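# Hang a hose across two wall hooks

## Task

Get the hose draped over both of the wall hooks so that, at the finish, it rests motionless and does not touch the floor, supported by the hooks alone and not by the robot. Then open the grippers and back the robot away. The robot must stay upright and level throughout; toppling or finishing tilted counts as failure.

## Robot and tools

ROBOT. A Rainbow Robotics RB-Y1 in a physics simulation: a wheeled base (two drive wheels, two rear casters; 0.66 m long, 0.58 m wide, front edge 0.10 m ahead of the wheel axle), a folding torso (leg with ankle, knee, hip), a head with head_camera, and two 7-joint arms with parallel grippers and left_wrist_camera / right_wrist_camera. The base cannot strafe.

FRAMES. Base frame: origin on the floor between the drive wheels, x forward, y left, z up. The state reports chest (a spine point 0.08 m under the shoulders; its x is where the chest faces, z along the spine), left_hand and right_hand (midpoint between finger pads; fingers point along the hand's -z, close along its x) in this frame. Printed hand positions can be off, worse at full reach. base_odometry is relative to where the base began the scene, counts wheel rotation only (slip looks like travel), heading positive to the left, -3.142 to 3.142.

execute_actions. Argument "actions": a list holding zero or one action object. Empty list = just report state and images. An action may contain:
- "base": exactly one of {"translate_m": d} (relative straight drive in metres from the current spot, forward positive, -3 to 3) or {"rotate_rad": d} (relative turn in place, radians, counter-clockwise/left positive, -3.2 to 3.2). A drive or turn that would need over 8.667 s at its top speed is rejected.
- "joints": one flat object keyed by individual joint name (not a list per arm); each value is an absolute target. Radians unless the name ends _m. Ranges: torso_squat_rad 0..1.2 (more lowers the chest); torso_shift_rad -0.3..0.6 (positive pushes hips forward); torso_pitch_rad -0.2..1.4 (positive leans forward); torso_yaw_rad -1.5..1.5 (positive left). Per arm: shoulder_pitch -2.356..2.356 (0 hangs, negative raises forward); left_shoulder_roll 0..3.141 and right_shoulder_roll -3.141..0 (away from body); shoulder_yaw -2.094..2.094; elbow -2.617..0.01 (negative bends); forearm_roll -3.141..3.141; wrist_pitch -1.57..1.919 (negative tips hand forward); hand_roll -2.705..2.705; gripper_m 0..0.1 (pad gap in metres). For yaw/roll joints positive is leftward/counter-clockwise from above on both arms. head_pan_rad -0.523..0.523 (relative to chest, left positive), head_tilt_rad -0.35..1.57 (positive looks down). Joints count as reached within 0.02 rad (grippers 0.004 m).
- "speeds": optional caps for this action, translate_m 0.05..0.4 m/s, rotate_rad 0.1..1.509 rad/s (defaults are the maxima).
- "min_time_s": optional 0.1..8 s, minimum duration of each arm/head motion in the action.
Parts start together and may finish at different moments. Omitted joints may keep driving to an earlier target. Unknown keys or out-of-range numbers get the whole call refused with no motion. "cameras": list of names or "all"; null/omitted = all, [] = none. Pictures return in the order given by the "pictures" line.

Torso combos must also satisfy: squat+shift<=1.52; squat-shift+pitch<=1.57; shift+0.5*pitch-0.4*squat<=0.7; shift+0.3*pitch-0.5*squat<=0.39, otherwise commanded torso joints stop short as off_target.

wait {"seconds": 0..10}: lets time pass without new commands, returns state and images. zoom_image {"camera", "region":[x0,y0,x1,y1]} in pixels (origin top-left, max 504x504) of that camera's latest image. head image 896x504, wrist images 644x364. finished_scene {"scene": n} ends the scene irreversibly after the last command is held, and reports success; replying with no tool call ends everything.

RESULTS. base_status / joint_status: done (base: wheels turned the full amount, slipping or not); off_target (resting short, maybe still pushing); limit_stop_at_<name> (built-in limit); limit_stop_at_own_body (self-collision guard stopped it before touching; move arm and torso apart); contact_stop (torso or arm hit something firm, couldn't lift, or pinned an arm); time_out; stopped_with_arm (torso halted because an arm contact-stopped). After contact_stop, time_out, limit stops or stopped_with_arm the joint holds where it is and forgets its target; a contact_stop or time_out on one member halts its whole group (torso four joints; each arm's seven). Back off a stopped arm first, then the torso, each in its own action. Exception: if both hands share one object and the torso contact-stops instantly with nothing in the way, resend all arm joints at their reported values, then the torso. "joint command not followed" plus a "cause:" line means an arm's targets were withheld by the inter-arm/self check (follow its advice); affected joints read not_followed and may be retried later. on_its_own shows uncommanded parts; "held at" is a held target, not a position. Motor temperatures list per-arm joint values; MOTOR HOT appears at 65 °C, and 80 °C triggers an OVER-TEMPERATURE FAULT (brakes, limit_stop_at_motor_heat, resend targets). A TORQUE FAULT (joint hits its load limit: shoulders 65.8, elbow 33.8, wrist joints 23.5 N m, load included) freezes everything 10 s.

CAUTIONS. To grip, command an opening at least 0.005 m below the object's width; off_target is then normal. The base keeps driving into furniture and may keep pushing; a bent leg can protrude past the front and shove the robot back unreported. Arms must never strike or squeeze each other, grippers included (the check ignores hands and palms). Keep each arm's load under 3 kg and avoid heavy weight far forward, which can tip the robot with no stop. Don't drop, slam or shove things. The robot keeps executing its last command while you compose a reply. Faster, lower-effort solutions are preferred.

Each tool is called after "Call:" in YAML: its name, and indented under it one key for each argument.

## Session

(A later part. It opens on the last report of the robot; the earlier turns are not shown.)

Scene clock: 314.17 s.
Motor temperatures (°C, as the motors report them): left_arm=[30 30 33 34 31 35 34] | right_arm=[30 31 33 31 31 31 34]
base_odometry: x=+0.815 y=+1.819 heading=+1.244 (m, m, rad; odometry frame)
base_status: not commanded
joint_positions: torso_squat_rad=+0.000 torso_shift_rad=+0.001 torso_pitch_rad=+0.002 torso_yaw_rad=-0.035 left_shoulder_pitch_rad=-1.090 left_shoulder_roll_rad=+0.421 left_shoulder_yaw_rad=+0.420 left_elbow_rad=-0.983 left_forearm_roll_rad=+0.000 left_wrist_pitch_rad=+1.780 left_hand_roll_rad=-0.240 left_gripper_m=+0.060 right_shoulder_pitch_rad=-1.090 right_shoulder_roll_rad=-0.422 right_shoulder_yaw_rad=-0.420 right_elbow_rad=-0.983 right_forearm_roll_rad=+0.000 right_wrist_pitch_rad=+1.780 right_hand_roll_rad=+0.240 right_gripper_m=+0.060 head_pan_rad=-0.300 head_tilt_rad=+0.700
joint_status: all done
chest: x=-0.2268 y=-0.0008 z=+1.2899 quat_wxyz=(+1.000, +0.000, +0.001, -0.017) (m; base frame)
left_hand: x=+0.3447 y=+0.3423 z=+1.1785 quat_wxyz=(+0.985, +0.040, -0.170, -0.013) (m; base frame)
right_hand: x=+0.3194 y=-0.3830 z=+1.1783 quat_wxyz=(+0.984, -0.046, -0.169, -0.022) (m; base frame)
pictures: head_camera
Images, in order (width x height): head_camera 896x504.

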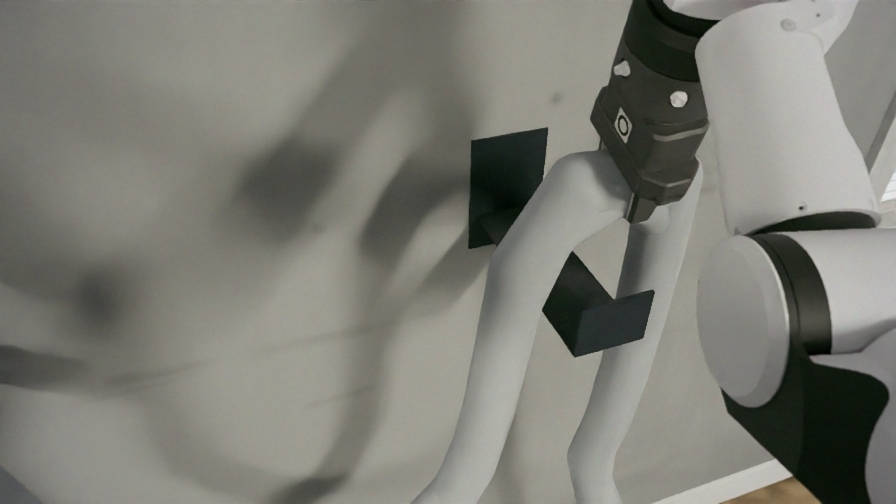

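Call:
execute_actions:
  actions:
    - {"base":{"translate_m":0.12},"speeds":{"translate_m":0.12},"joints":{"torso_squat_rad":0.5,"left_wrist_pitch_rad":1.86,"right_wrist_pitch_rad":1.86}}

Scene clock: 322.60 s.
Motor temperatures (°C, as the motors report them): left_arm=[30 30 33 34 31 35 34] | right_arm=[30 31 33 31 31 31 34]
base_odometry: x=+0.853 y=+1.933 heading=+1.244 (m, m, rad; odometry frame)
base_status: done
joint_positions: torso_squat_rad=+0.500 torso_shift_rad=+0.001 torso_pitch_rad=+0.001 torso_yaw_rad=-0.035 left_shoulder_pitch_rad=-1.090 left_shoulder_roll_rad=+0.421 left_shoulder_yaw_rad=+0.420 left_elbow_rad=-0.983 left_forearm_roll_rad=+0.000 left_wrist_pitch_rad=+1.860 left_hand_roll_rad=-0.240 left_gripper_m=+0.060 right_shoulder_pitch_rad=-1.090 right_shoulder_roll_rad=-0.422 right_shoulder_yaw_rad=-0.420 right_elbow_rad=-0.983 right_forearm_roll_rad=+0.000 right_wrist_pitch_rad=+1.860 right_hand_roll_rad=+0.240 right_gripper_m=+0.060 head_pan_rad=-0.300 head_tilt_rad=+0.700
joint_status: all done
chest: x=-0.2271 y=-0.0007 z=+1.2043 quat_wxyz=(+1.000, +0.000, +0.001, -0.017) (m; base frame)
left_hand: x=+0.3274 y=+0.3386 z=+1.0874 quat_wxyz=(+0.991, +0.031, -0.132, -0.013) (m; base frame)
right_hand: x=+0.3024 y=-0.3780 z=+1.0871 quat_wxyz=(+0.991, -0.035, -0.131, -0.022) (m; base frame)
pictures: head_camera, left_wrist_camera, right_wrist_camera
Images, in order (width x height): head_camera 896x504, left_wrist_camera 644x364, right_wrist_camera 644x364.

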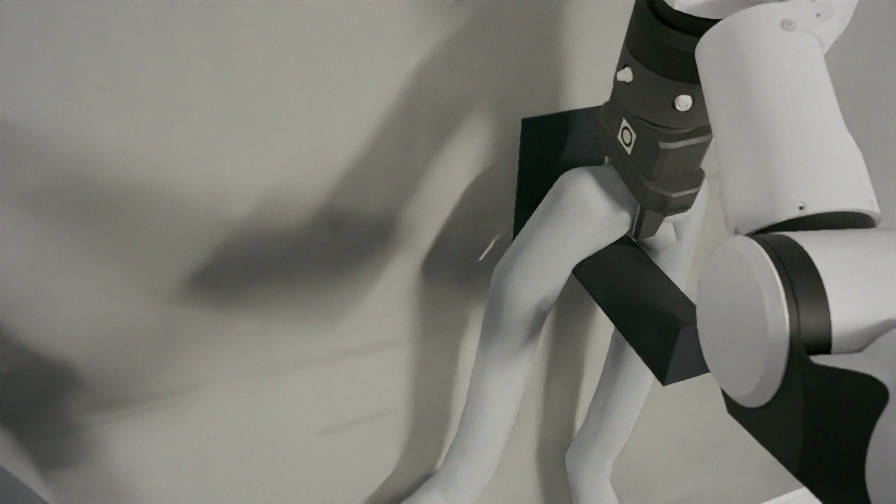

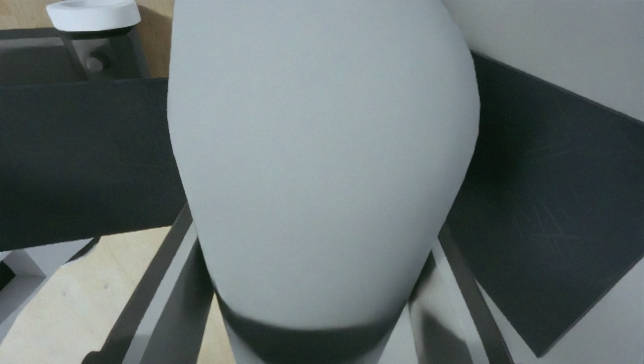

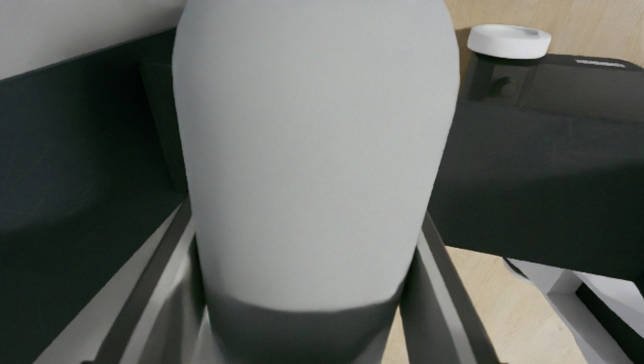

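Call:
execute_actions:
  actions:
    - {"joints":{"torso_squat_rad":0.6,"head_pan_rad":0.3}}

Scene clock: 325.77 s.
Motor temperatures (°C, as the motors report them): left_arm=[30 30 33 34 31 35 34] | right_arm=[30 31 33 31 31 31 34]
base_odometry: x=+0.853 y=+1.933 heading=+1.244 (m, m, rad; odometry frame)
base_status: not commanded
joint_positions: torso_squat_rad=+0.600 torso_shift_rad=+0.000 torso_pitch_rad=+0.000 torso_yaw_rad=-0.035 left_shoulder_pitch_rad=-1.091 left_shoulder_roll_rad=+0.421 left_shoulder_yaw_rad=+0.420 left_elbow_rad=-0.984 left_forearm_roll_rad=+0.000 left_wrist_pitch_rad=+1.860 left_hand_roll_rad=-0.240 left_gripper_m=+0.060 right_shoulder_pitch_rad=-1.093 right_shoulder_roll_rad=-0.424 right_shoulder_yaw_rad=-0.420 right_elbow_rad=-0.985 right_forearm_roll_rad=+0.000 right_wrist_pitch_rad=+1.860 right_hand_roll_rad=+0.240 right_gripper_m=+0.060 head_pan_rad=+0.300 head_tilt_rad=+0.700
joint_status: all done
chest: x=-0.2278 y=-0.0007 z=+1.1676 quat_wxyz=(+1.000, +0.000, +0.000, -0.018) (m; base frame)
left_hand: x=+0.3273 y=+0.3383 z=+1.0525 quat_wxyz=(+0.990, +0.031, -0.134, -0.013) (m; base frame)
right_hand: x=+0.3025 y=-0.3787 z=+1.0539 quat_wxyz=(+0.990, -0.036, -0.134, -0.023) (m; base frame)
pictures: head_camera, left_wrist_camera, right_wrist_camera
Images, in order (width x height): head_camera 896x504, left_wrist_camera 644x364, right_wrist_camera 644x364.

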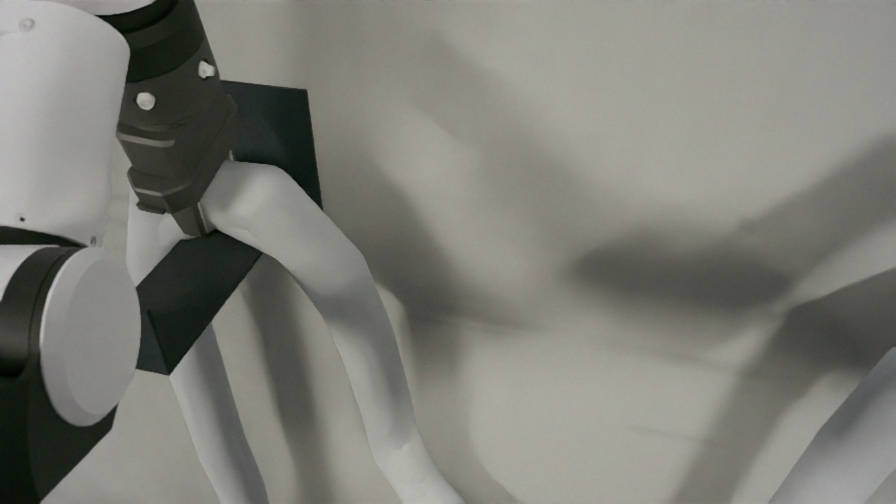

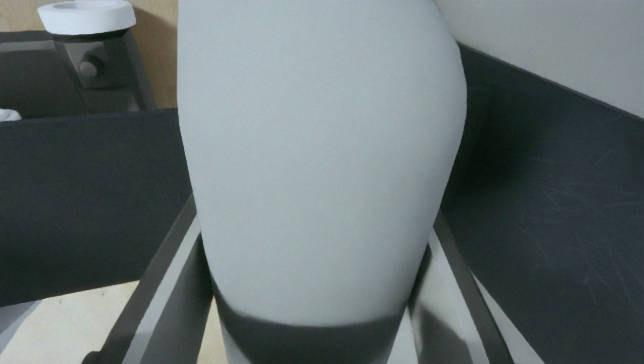

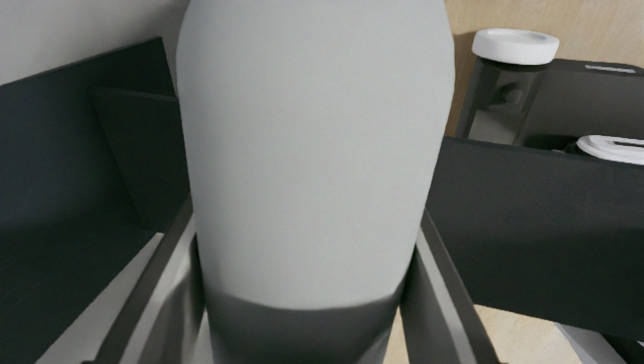

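Resting on hooks. Release, rise, back away.

Call:
execute_actions:
  actions:
    - {"joints":{"left_gripper_m":0.085,"right_gripper_m":0.085}}
  cameras: ["head_camera"]

Call:
execute_actions:
  actions:
    - {"joints":{"torso_squat_rad":0.25,"head_pan_rad":0}}
  cameras: ["left_wrist_camera","right_wrist_camera"]

Call:
execute_actions:
  actions:
    - {"base":{"translate_m":-0.9},"joints":{"head_tilt_rad":0.62,"torso_yaw_rad":0}}
  cameras: ["head_camera"]

Scene clock: 331.70 s.
Motor temperatures (°C, as the motors report them): left_arm=[30 30 33 34 31 35 34] | right_arm=[30 31 33 31 31 31 34]
base_odometry: x=+0.853 y=+1.933 heading=+1.244 (m, m, rad; odometry frame)
base_status: not commanded
joint_positions: torso_squat_rad=+0.600 torso_shift_rad=+0.001 torso_pitch_rad=+0.001 torso_yaw_rad=-0.035 left_shoulder_pitch_rad=-1.091 left_shoulder_roll_rad=+0.422 left_shoulder_yaw_rad=+0.420 left_elbow_rad=-0.984 left_forearm_roll_rad=+0.000 left_wrist_pitch_rad=+1.860 left_hand_roll_rad=-0.240 left_gripper_m=+0.085 right_shoulder_pitch_rad=-1.091 right_shoulder_roll_rad=-0.422 right_shoulder_yaw_rad=-0.420 right_elbow_rad=-0.984 right_forearm_roll_rad=+0.000 right_wrist_pitch_rad=+1.860 right_hand_roll_rad=+0.240 right_gripper_m=+0.085 head_pan_rad=+0.300 head_tilt_rad=+0.700
joint_status: all done
chest: x=-0.2274 y=-0.0007 z=+1.1677 quat_wxyz=(+1.000, +0.000, +0.000, -0.018) (m; base frame)
left_hand: x=+0.3276 y=+0.3384 z=+1.0519 quat_wxyz=(+0.991, +0.031, -0.133, -0.013) (m; base frame)
right_hand: x=+0.3024 y=-0.3782 z=+1.0518 quat_wxyz=(+0.990, -0.036, -0.132, -0.022) (m; base frame)
pictures: head_camera
Images, in order (width x height): head_camera 896x504.

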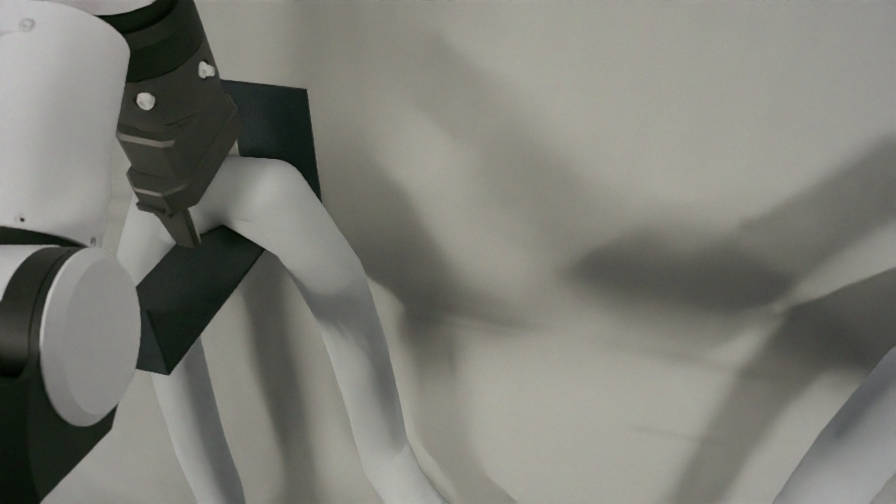

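Scene clock: 333.67 s.
Motor temperatures (°C, as the motors report them): left_arm=[30 30 33 34 31 35 34] | right_arm=[30 31 33 31 31 31 34]
base_odometry: x=+0.853 y=+1.933 heading=+1.244 (m, m, rad; odometry frame)
base_status: not commanded
joint_positions: torso_squat_rad=+0.250 torso_shift_rad=+0.001 torso_pitch_rad=+0.001 torso_yaw_rad=-0.035 left_shoulder_pitch_rad=-1.091 left_shoulder_roll_rad=+0.422 left_shoulder_yaw_rad=+0.420 left_elbow_rad=-0.984 left_forearm_roll_rad=+0.000 left_wrist_pitch_rad=+1.860 left_hand_roll_rad=-0.240 left_gripper_m=+0.085 right_shoulder_pitch_rad=-1.091 right_shoulder_roll_rad=-0.422 right_shoulder_yaw_rad=-0.420 right_elbow_rad=-0.984 right_forearm_roll_rad=+0.000 right_wrist_pitch_rad=+1.860 right_hand_roll_rad=+0.240 right_gripper_m=+0.085 head_pan_rad=+0.000 head_tilt_rad=+0.700
joint_status: all done
chest: x=-0.2271 y=-0.0008 z=+1.2682 quat_wxyz=(+1.000, +0.000, +0.001, -0.018) (m; base frame)
left_hand: x=+0.3277 y=+0.3384 z=+1.1521 quat_wxyz=(+0.991, +0.031, -0.133, -0.013) (m; base frame)
right_hand: x=+0.3026 y=-0.3783 z=+1.1520 quat_wxyz=(+0.990, -0.036, -0.132, -0.022) (m; base frame)
pictures: left_wrist_camera, right_wrist_camera
Images, in order (width x height): left_wrist_camera 644x364, right_wrist_camera 644x364.

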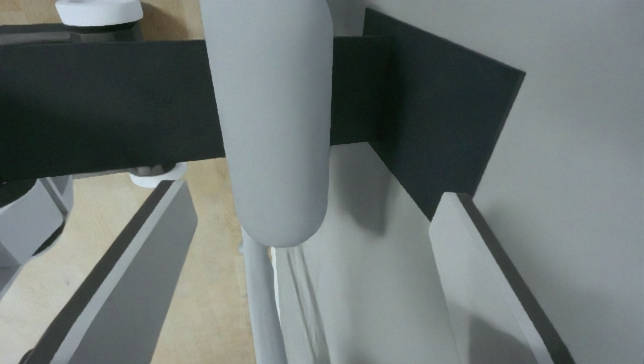

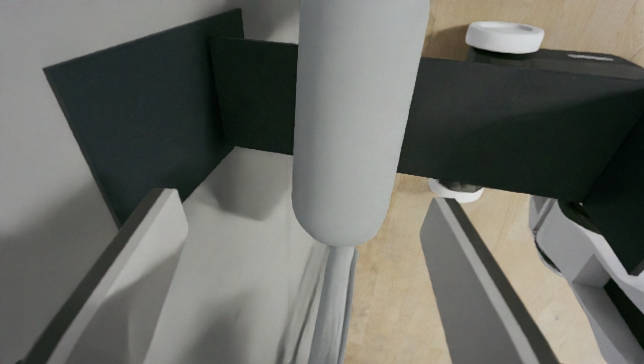

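Scene clock: 337.27 s.
Motor temperatures (°C, as the motors report them): left_arm=[30 30 33 34 31 35 34] | right_arm=[30 31 33 31 31 31 34]
base_odometry: x=+0.564 y=+1.081 heading=+1.243 (m, m, rad; odometry frame)
base_status: done
joint_positions: torso_squat_rad=+0.250 torso_shift_rad=+0.001 torso_pitch_rad=+0.001 torso_yaw_rad=+0.000 left_shoulder_pitch_rad=-1.091 left_shoulder_roll_rad=+0.422 left_shoulder_yaw_rad=+0.420 left_elbow_rad=-0.984 left_forearm_roll_rad=+0.000 left_wrist_pitch_rad=+1.860 left_hand_roll_rad=-0.240 left_gripper_m=+0.085 right_shoulder_pitch_rad=-1.091 right_shoulder_roll_rad=-0.422 right_shoulder_yaw_rad=-0.420 right_elbow_rad=-0.984 right_forearm_roll_rad=+0.000 right_wrist_pitch_rad=+1.860 right_hand_roll_rad=+0.240 right_gripper_m=+0.085 head_pan_rad=+0.000 head_tilt_rad=+0.620
joint_status: all done
chest: x=-0.2273 y=-0.0008 z=+1.2682 quat_wxyz=(+1.000, +0.000, +0.000, +0.000) (m; base frame)
left_hand: x=+0.3153 y=+0.3578 z=+1.1523 quat_wxyz=(+0.991, +0.034, -0.132, +0.005) (m; base frame)
right_hand: x=+0.3154 y=-0.3593 z=+1.1520 quat_wxyz=(+0.991, -0.033, -0.132, -0.005) (m; base frame)
pictures: head_camera
Images, in order (width x height): head_camera 896x504.

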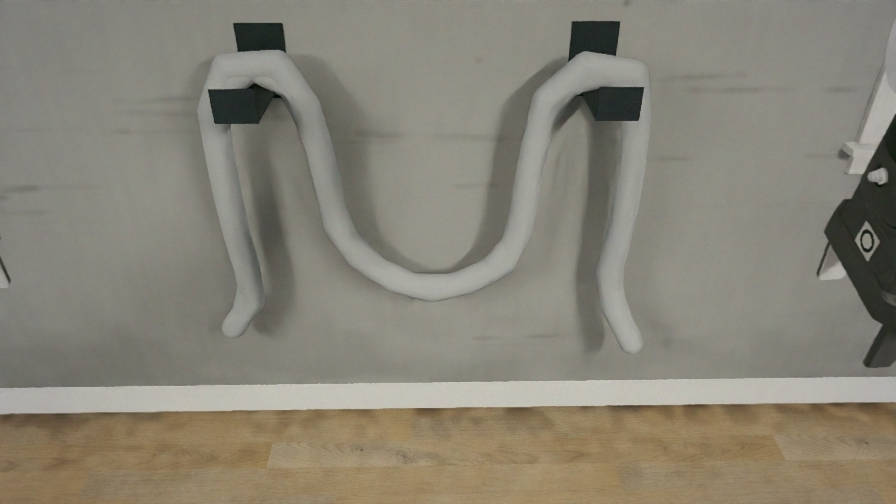

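Call:
execute_actions:
  actions: []
  cameras: ["head_camera"]

Scene clock: 340.07 s.
Motor temperatures (°C, as the motors report them): left_arm=[30 30 33 34 31 35 34] | right_arm=[30 31 33 31 31 31 34]
base_odometry: x=+0.564 y=+1.081 heading=+1.243 (m, m, rad; odometry frame)
base_status: done
joint_positions: torso_squat_rad=+0.250 torso_shift_rad=+0.001 torso_pitch_rad=+0.001 torso_yaw_rad=+0.000 left_shoulder_pitch_rad=-1.091 left_shoulder_roll_rad=+0.422 left_shoulder_yaw_rad=+0.420 left_elbow_rad=-0.984 left_forearm_roll_rad=+0.000 left_wrist_pitch_rad=+1.860 left_hand_roll_rad=-0.240 left_gripper_m=+0.085 right_shoulder_pitch_rad=-1.091 right_shoulder_roll_rad=-0.422 right_shoulder_yaw_rad=-0.420 right_elbow_rad=-0.984 right_forearm_roll_rad=+0.000 right_wrist_pitch_rad=+1.860 right_hand_roll_rad=+0.240 right_gripper_m=+0.085 head_pan_rad=+0.000 head_tilt_rad=+0.620
joint_status: all done
chest: x=-0.2272 y=-0.0008 z=+1.2682 quat_wxyz=(+1.000, +0.000, +0.000, +0.000) (m; base frame)
left_hand: x=+0.3153 y=+0.3578 z=+1.1523 quat_wxyz=(+0.991, +0.034, -0.132, +0.005) (m; base frame)
right_hand: x=+0.3154 y=-0.3593 z=+1.1520 quat_wxyz=(+0.991, -0.033, -0.132, -0.005) (m; base frame)
pictures: head_camera
Images, in order (width x height): head_camera 896x504.

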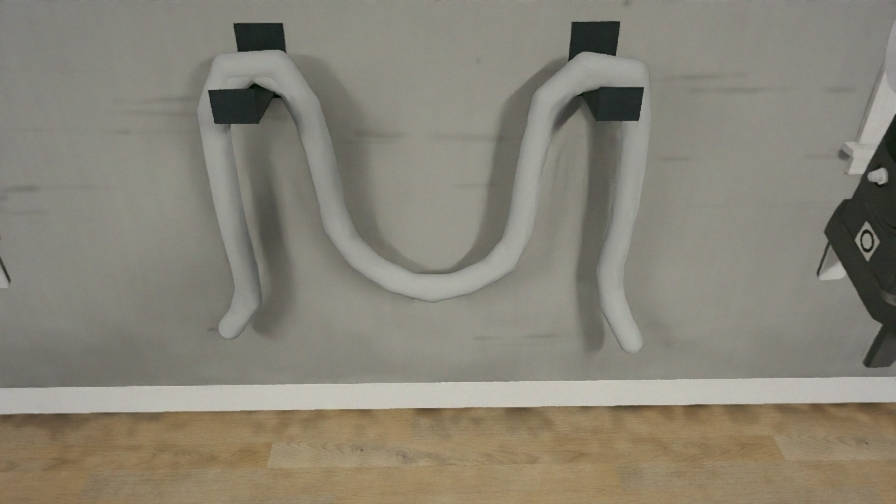

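Slight sway of the left tail; let it settle.

Call:
wait:
  seconds: 8

Call:
wait:
  seconds: 1

Scene clock: 354.37 s.
Motor temperatures (°C, as the motors report them): left_arm=[30 30 33 34 31 35 34] | right_arm=[30 31 33 31 31 31 34]
base_odometry: x=+0.564 y=+1.081 heading=+1.243 (m, m, rad; odometry frame)
base_status: done
joint_positions: torso_squat_rad=+0.250 torso_shift_rad=+0.001 torso_pitch_rad=+0.001 torso_yaw_rad=+0.000 left_shoulder_pitch_rad=-1.091 left_shoulder_roll_rad=+0.422 left_shoulder_yaw_rad=+0.420 left_elbow_rad=-0.984 left_forearm_roll_rad=+0.000 left_wrist_pitch_rad=+1.860 left_hand_roll_rad=-0.240 left_gripper_m=+0.085 right_shoulder_pitch_rad=-1.091 right_shoulder_roll_rad=-0.422 right_shoulder_yaw_rad=-0.420 right_elbow_rad=-0.984 right_forearm_roll_rad=+0.000 right_wrist_pitch_rad=+1.860 right_hand_roll_rad=+0.240 right_gripper_m=+0.085 head_pan_rad=+0.000 head_tilt_rad=+0.620
joint_status: all done
chest: x=-0.2272 y=-0.0008 z=+1.2682 quat_wxyz=(+1.000, +0.000, +0.000, +0.000) (m; base frame)
left_hand: x=+0.3153 y=+0.3578 z=+1.1523 quat_wxyz=(+0.991, +0.034, -0.132, +0.005) (m; base frame)
right_hand: x=+0.3154 y=-0.3593 z=+1.1520 quat_wxyz=(+0.991, -0.033, -0.132, -0.005) (m; base frame)
wait: 8.00 s; at rest from the start
pictures: head_camera, left_wrist_camera, right_wrist_camera
Images, in order (width x height): head_camera 896x504, left_wrist_camera 644x364, right_wrist_camera 644x364.

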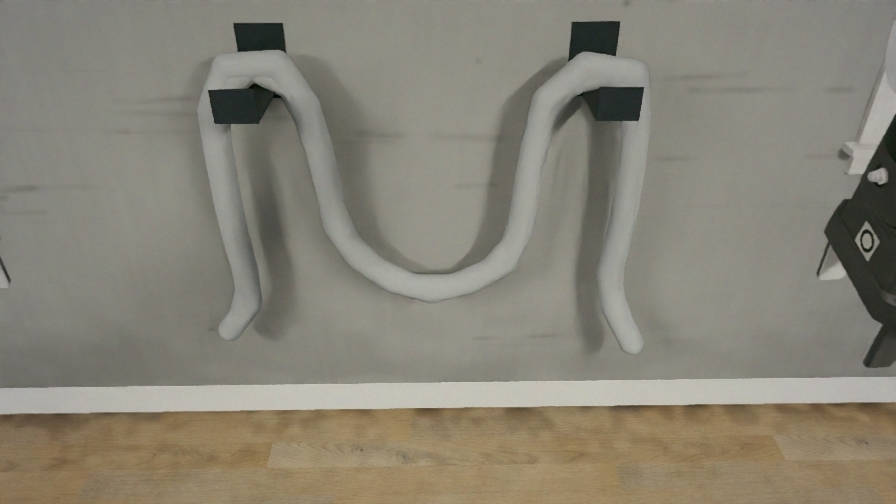

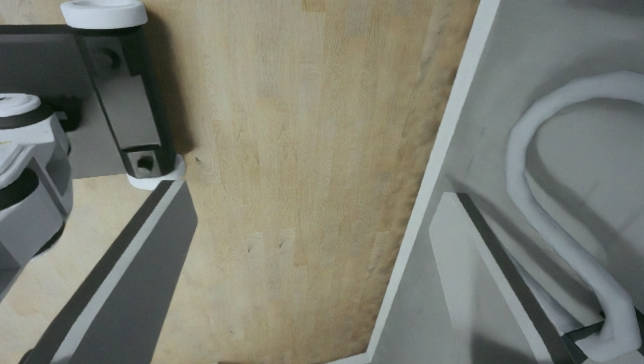

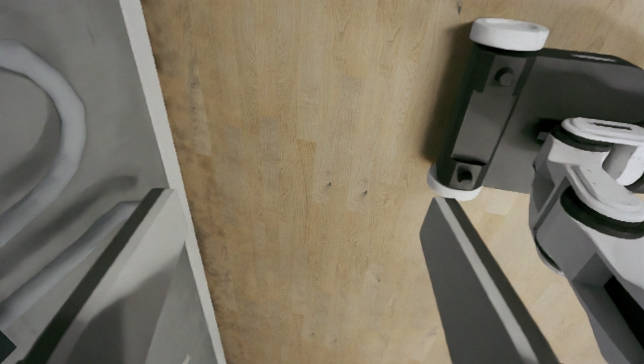

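Scene clock: 355.37 s.
Motor temperatures (°C, as the motors report them): left_arm=[30 30 33 34 31 35 34] | right_arm=[30 31 33 31 31 31 34]
base_odometry: x=+0.564 y=+1.081 heading=+1.243 (m, m, rad; odometry frame)
base_status: done
joint_positions: torso_squat_rad=+0.250 torso_shift_rad=+0.001 torso_pitch_rad=+0.001 torso_yaw_rad=+0.000 left_shoulder_pitch_rad=-1.091 left_shoulder_roll_rad=+0.422 left_shoulder_yaw_rad=+0.420 left_elbow_rad=-0.984 left_forearm_roll_rad=+0.000 left_wrist_pitch_rad=+1.860 left_hand_roll_rad=-0.240 left_gripper_m=+0.085 right_shoulder_pitch_rad=-1.091 right_shoulder_roll_rad=-0.422 right_shoulder_yaw_rad=-0.420 right_elbow_rad=-0.984 right_forearm_roll_rad=+0.000 right_wrist_pitch_rad=+1.860 right_hand_roll_rad=+0.240 right_gripper_m=+0.085 head_pan_rad=+0.000 head_tilt_rad=+0.620
joint_status: all done
chest: x=-0.2272 y=-0.0008 z=+1.2682 quat_wxyz=(+1.000, +0.000, +0.000, +0.000) (m; base frame)
left_hand: x=+0.3153 y=+0.3578 z=+1.1523 quat_wxyz=(+0.991, +0.034, -0.132, +0.005) (m; base frame)
right_hand: x=+0.3154 y=-0.3593 z=+1.1520 quat_wxyz=(+0.991, -0.033, -0.132, -0.005) (m; base frame)
wait: 1.00 s; at rest by 0.27 s
pictures: head_camera, left_wrist_camera, right_wrist_camera
Images, in order (width x height): head_camera 896x504, left_wrist_camera 644x364, right_wrist_camera 644x364.

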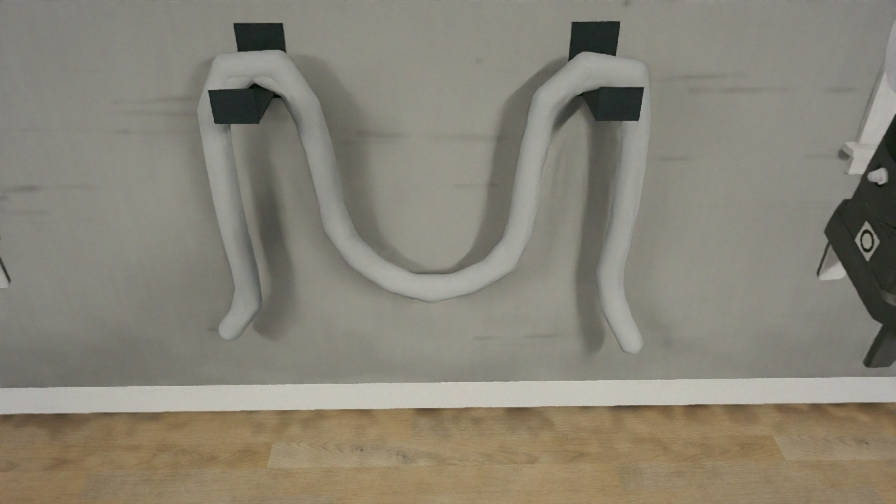

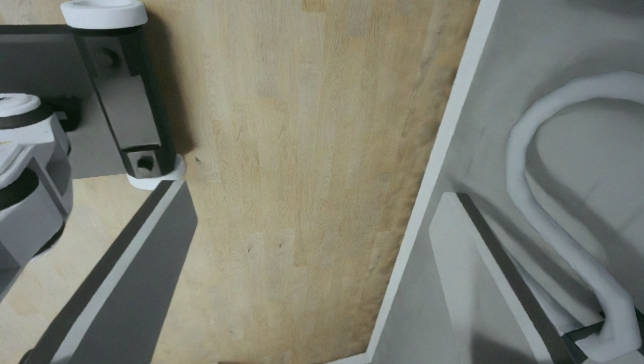

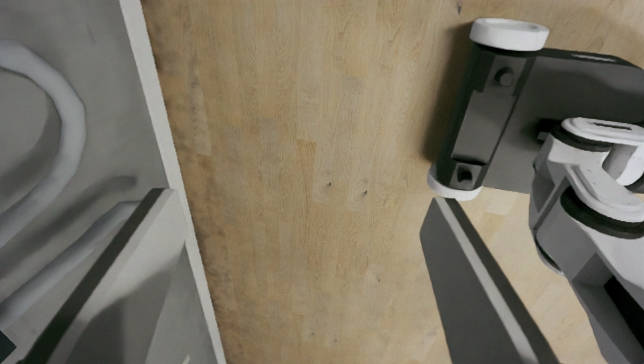

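Call:
finished_scene:
  scene: 1

The scene is finished: the task was done.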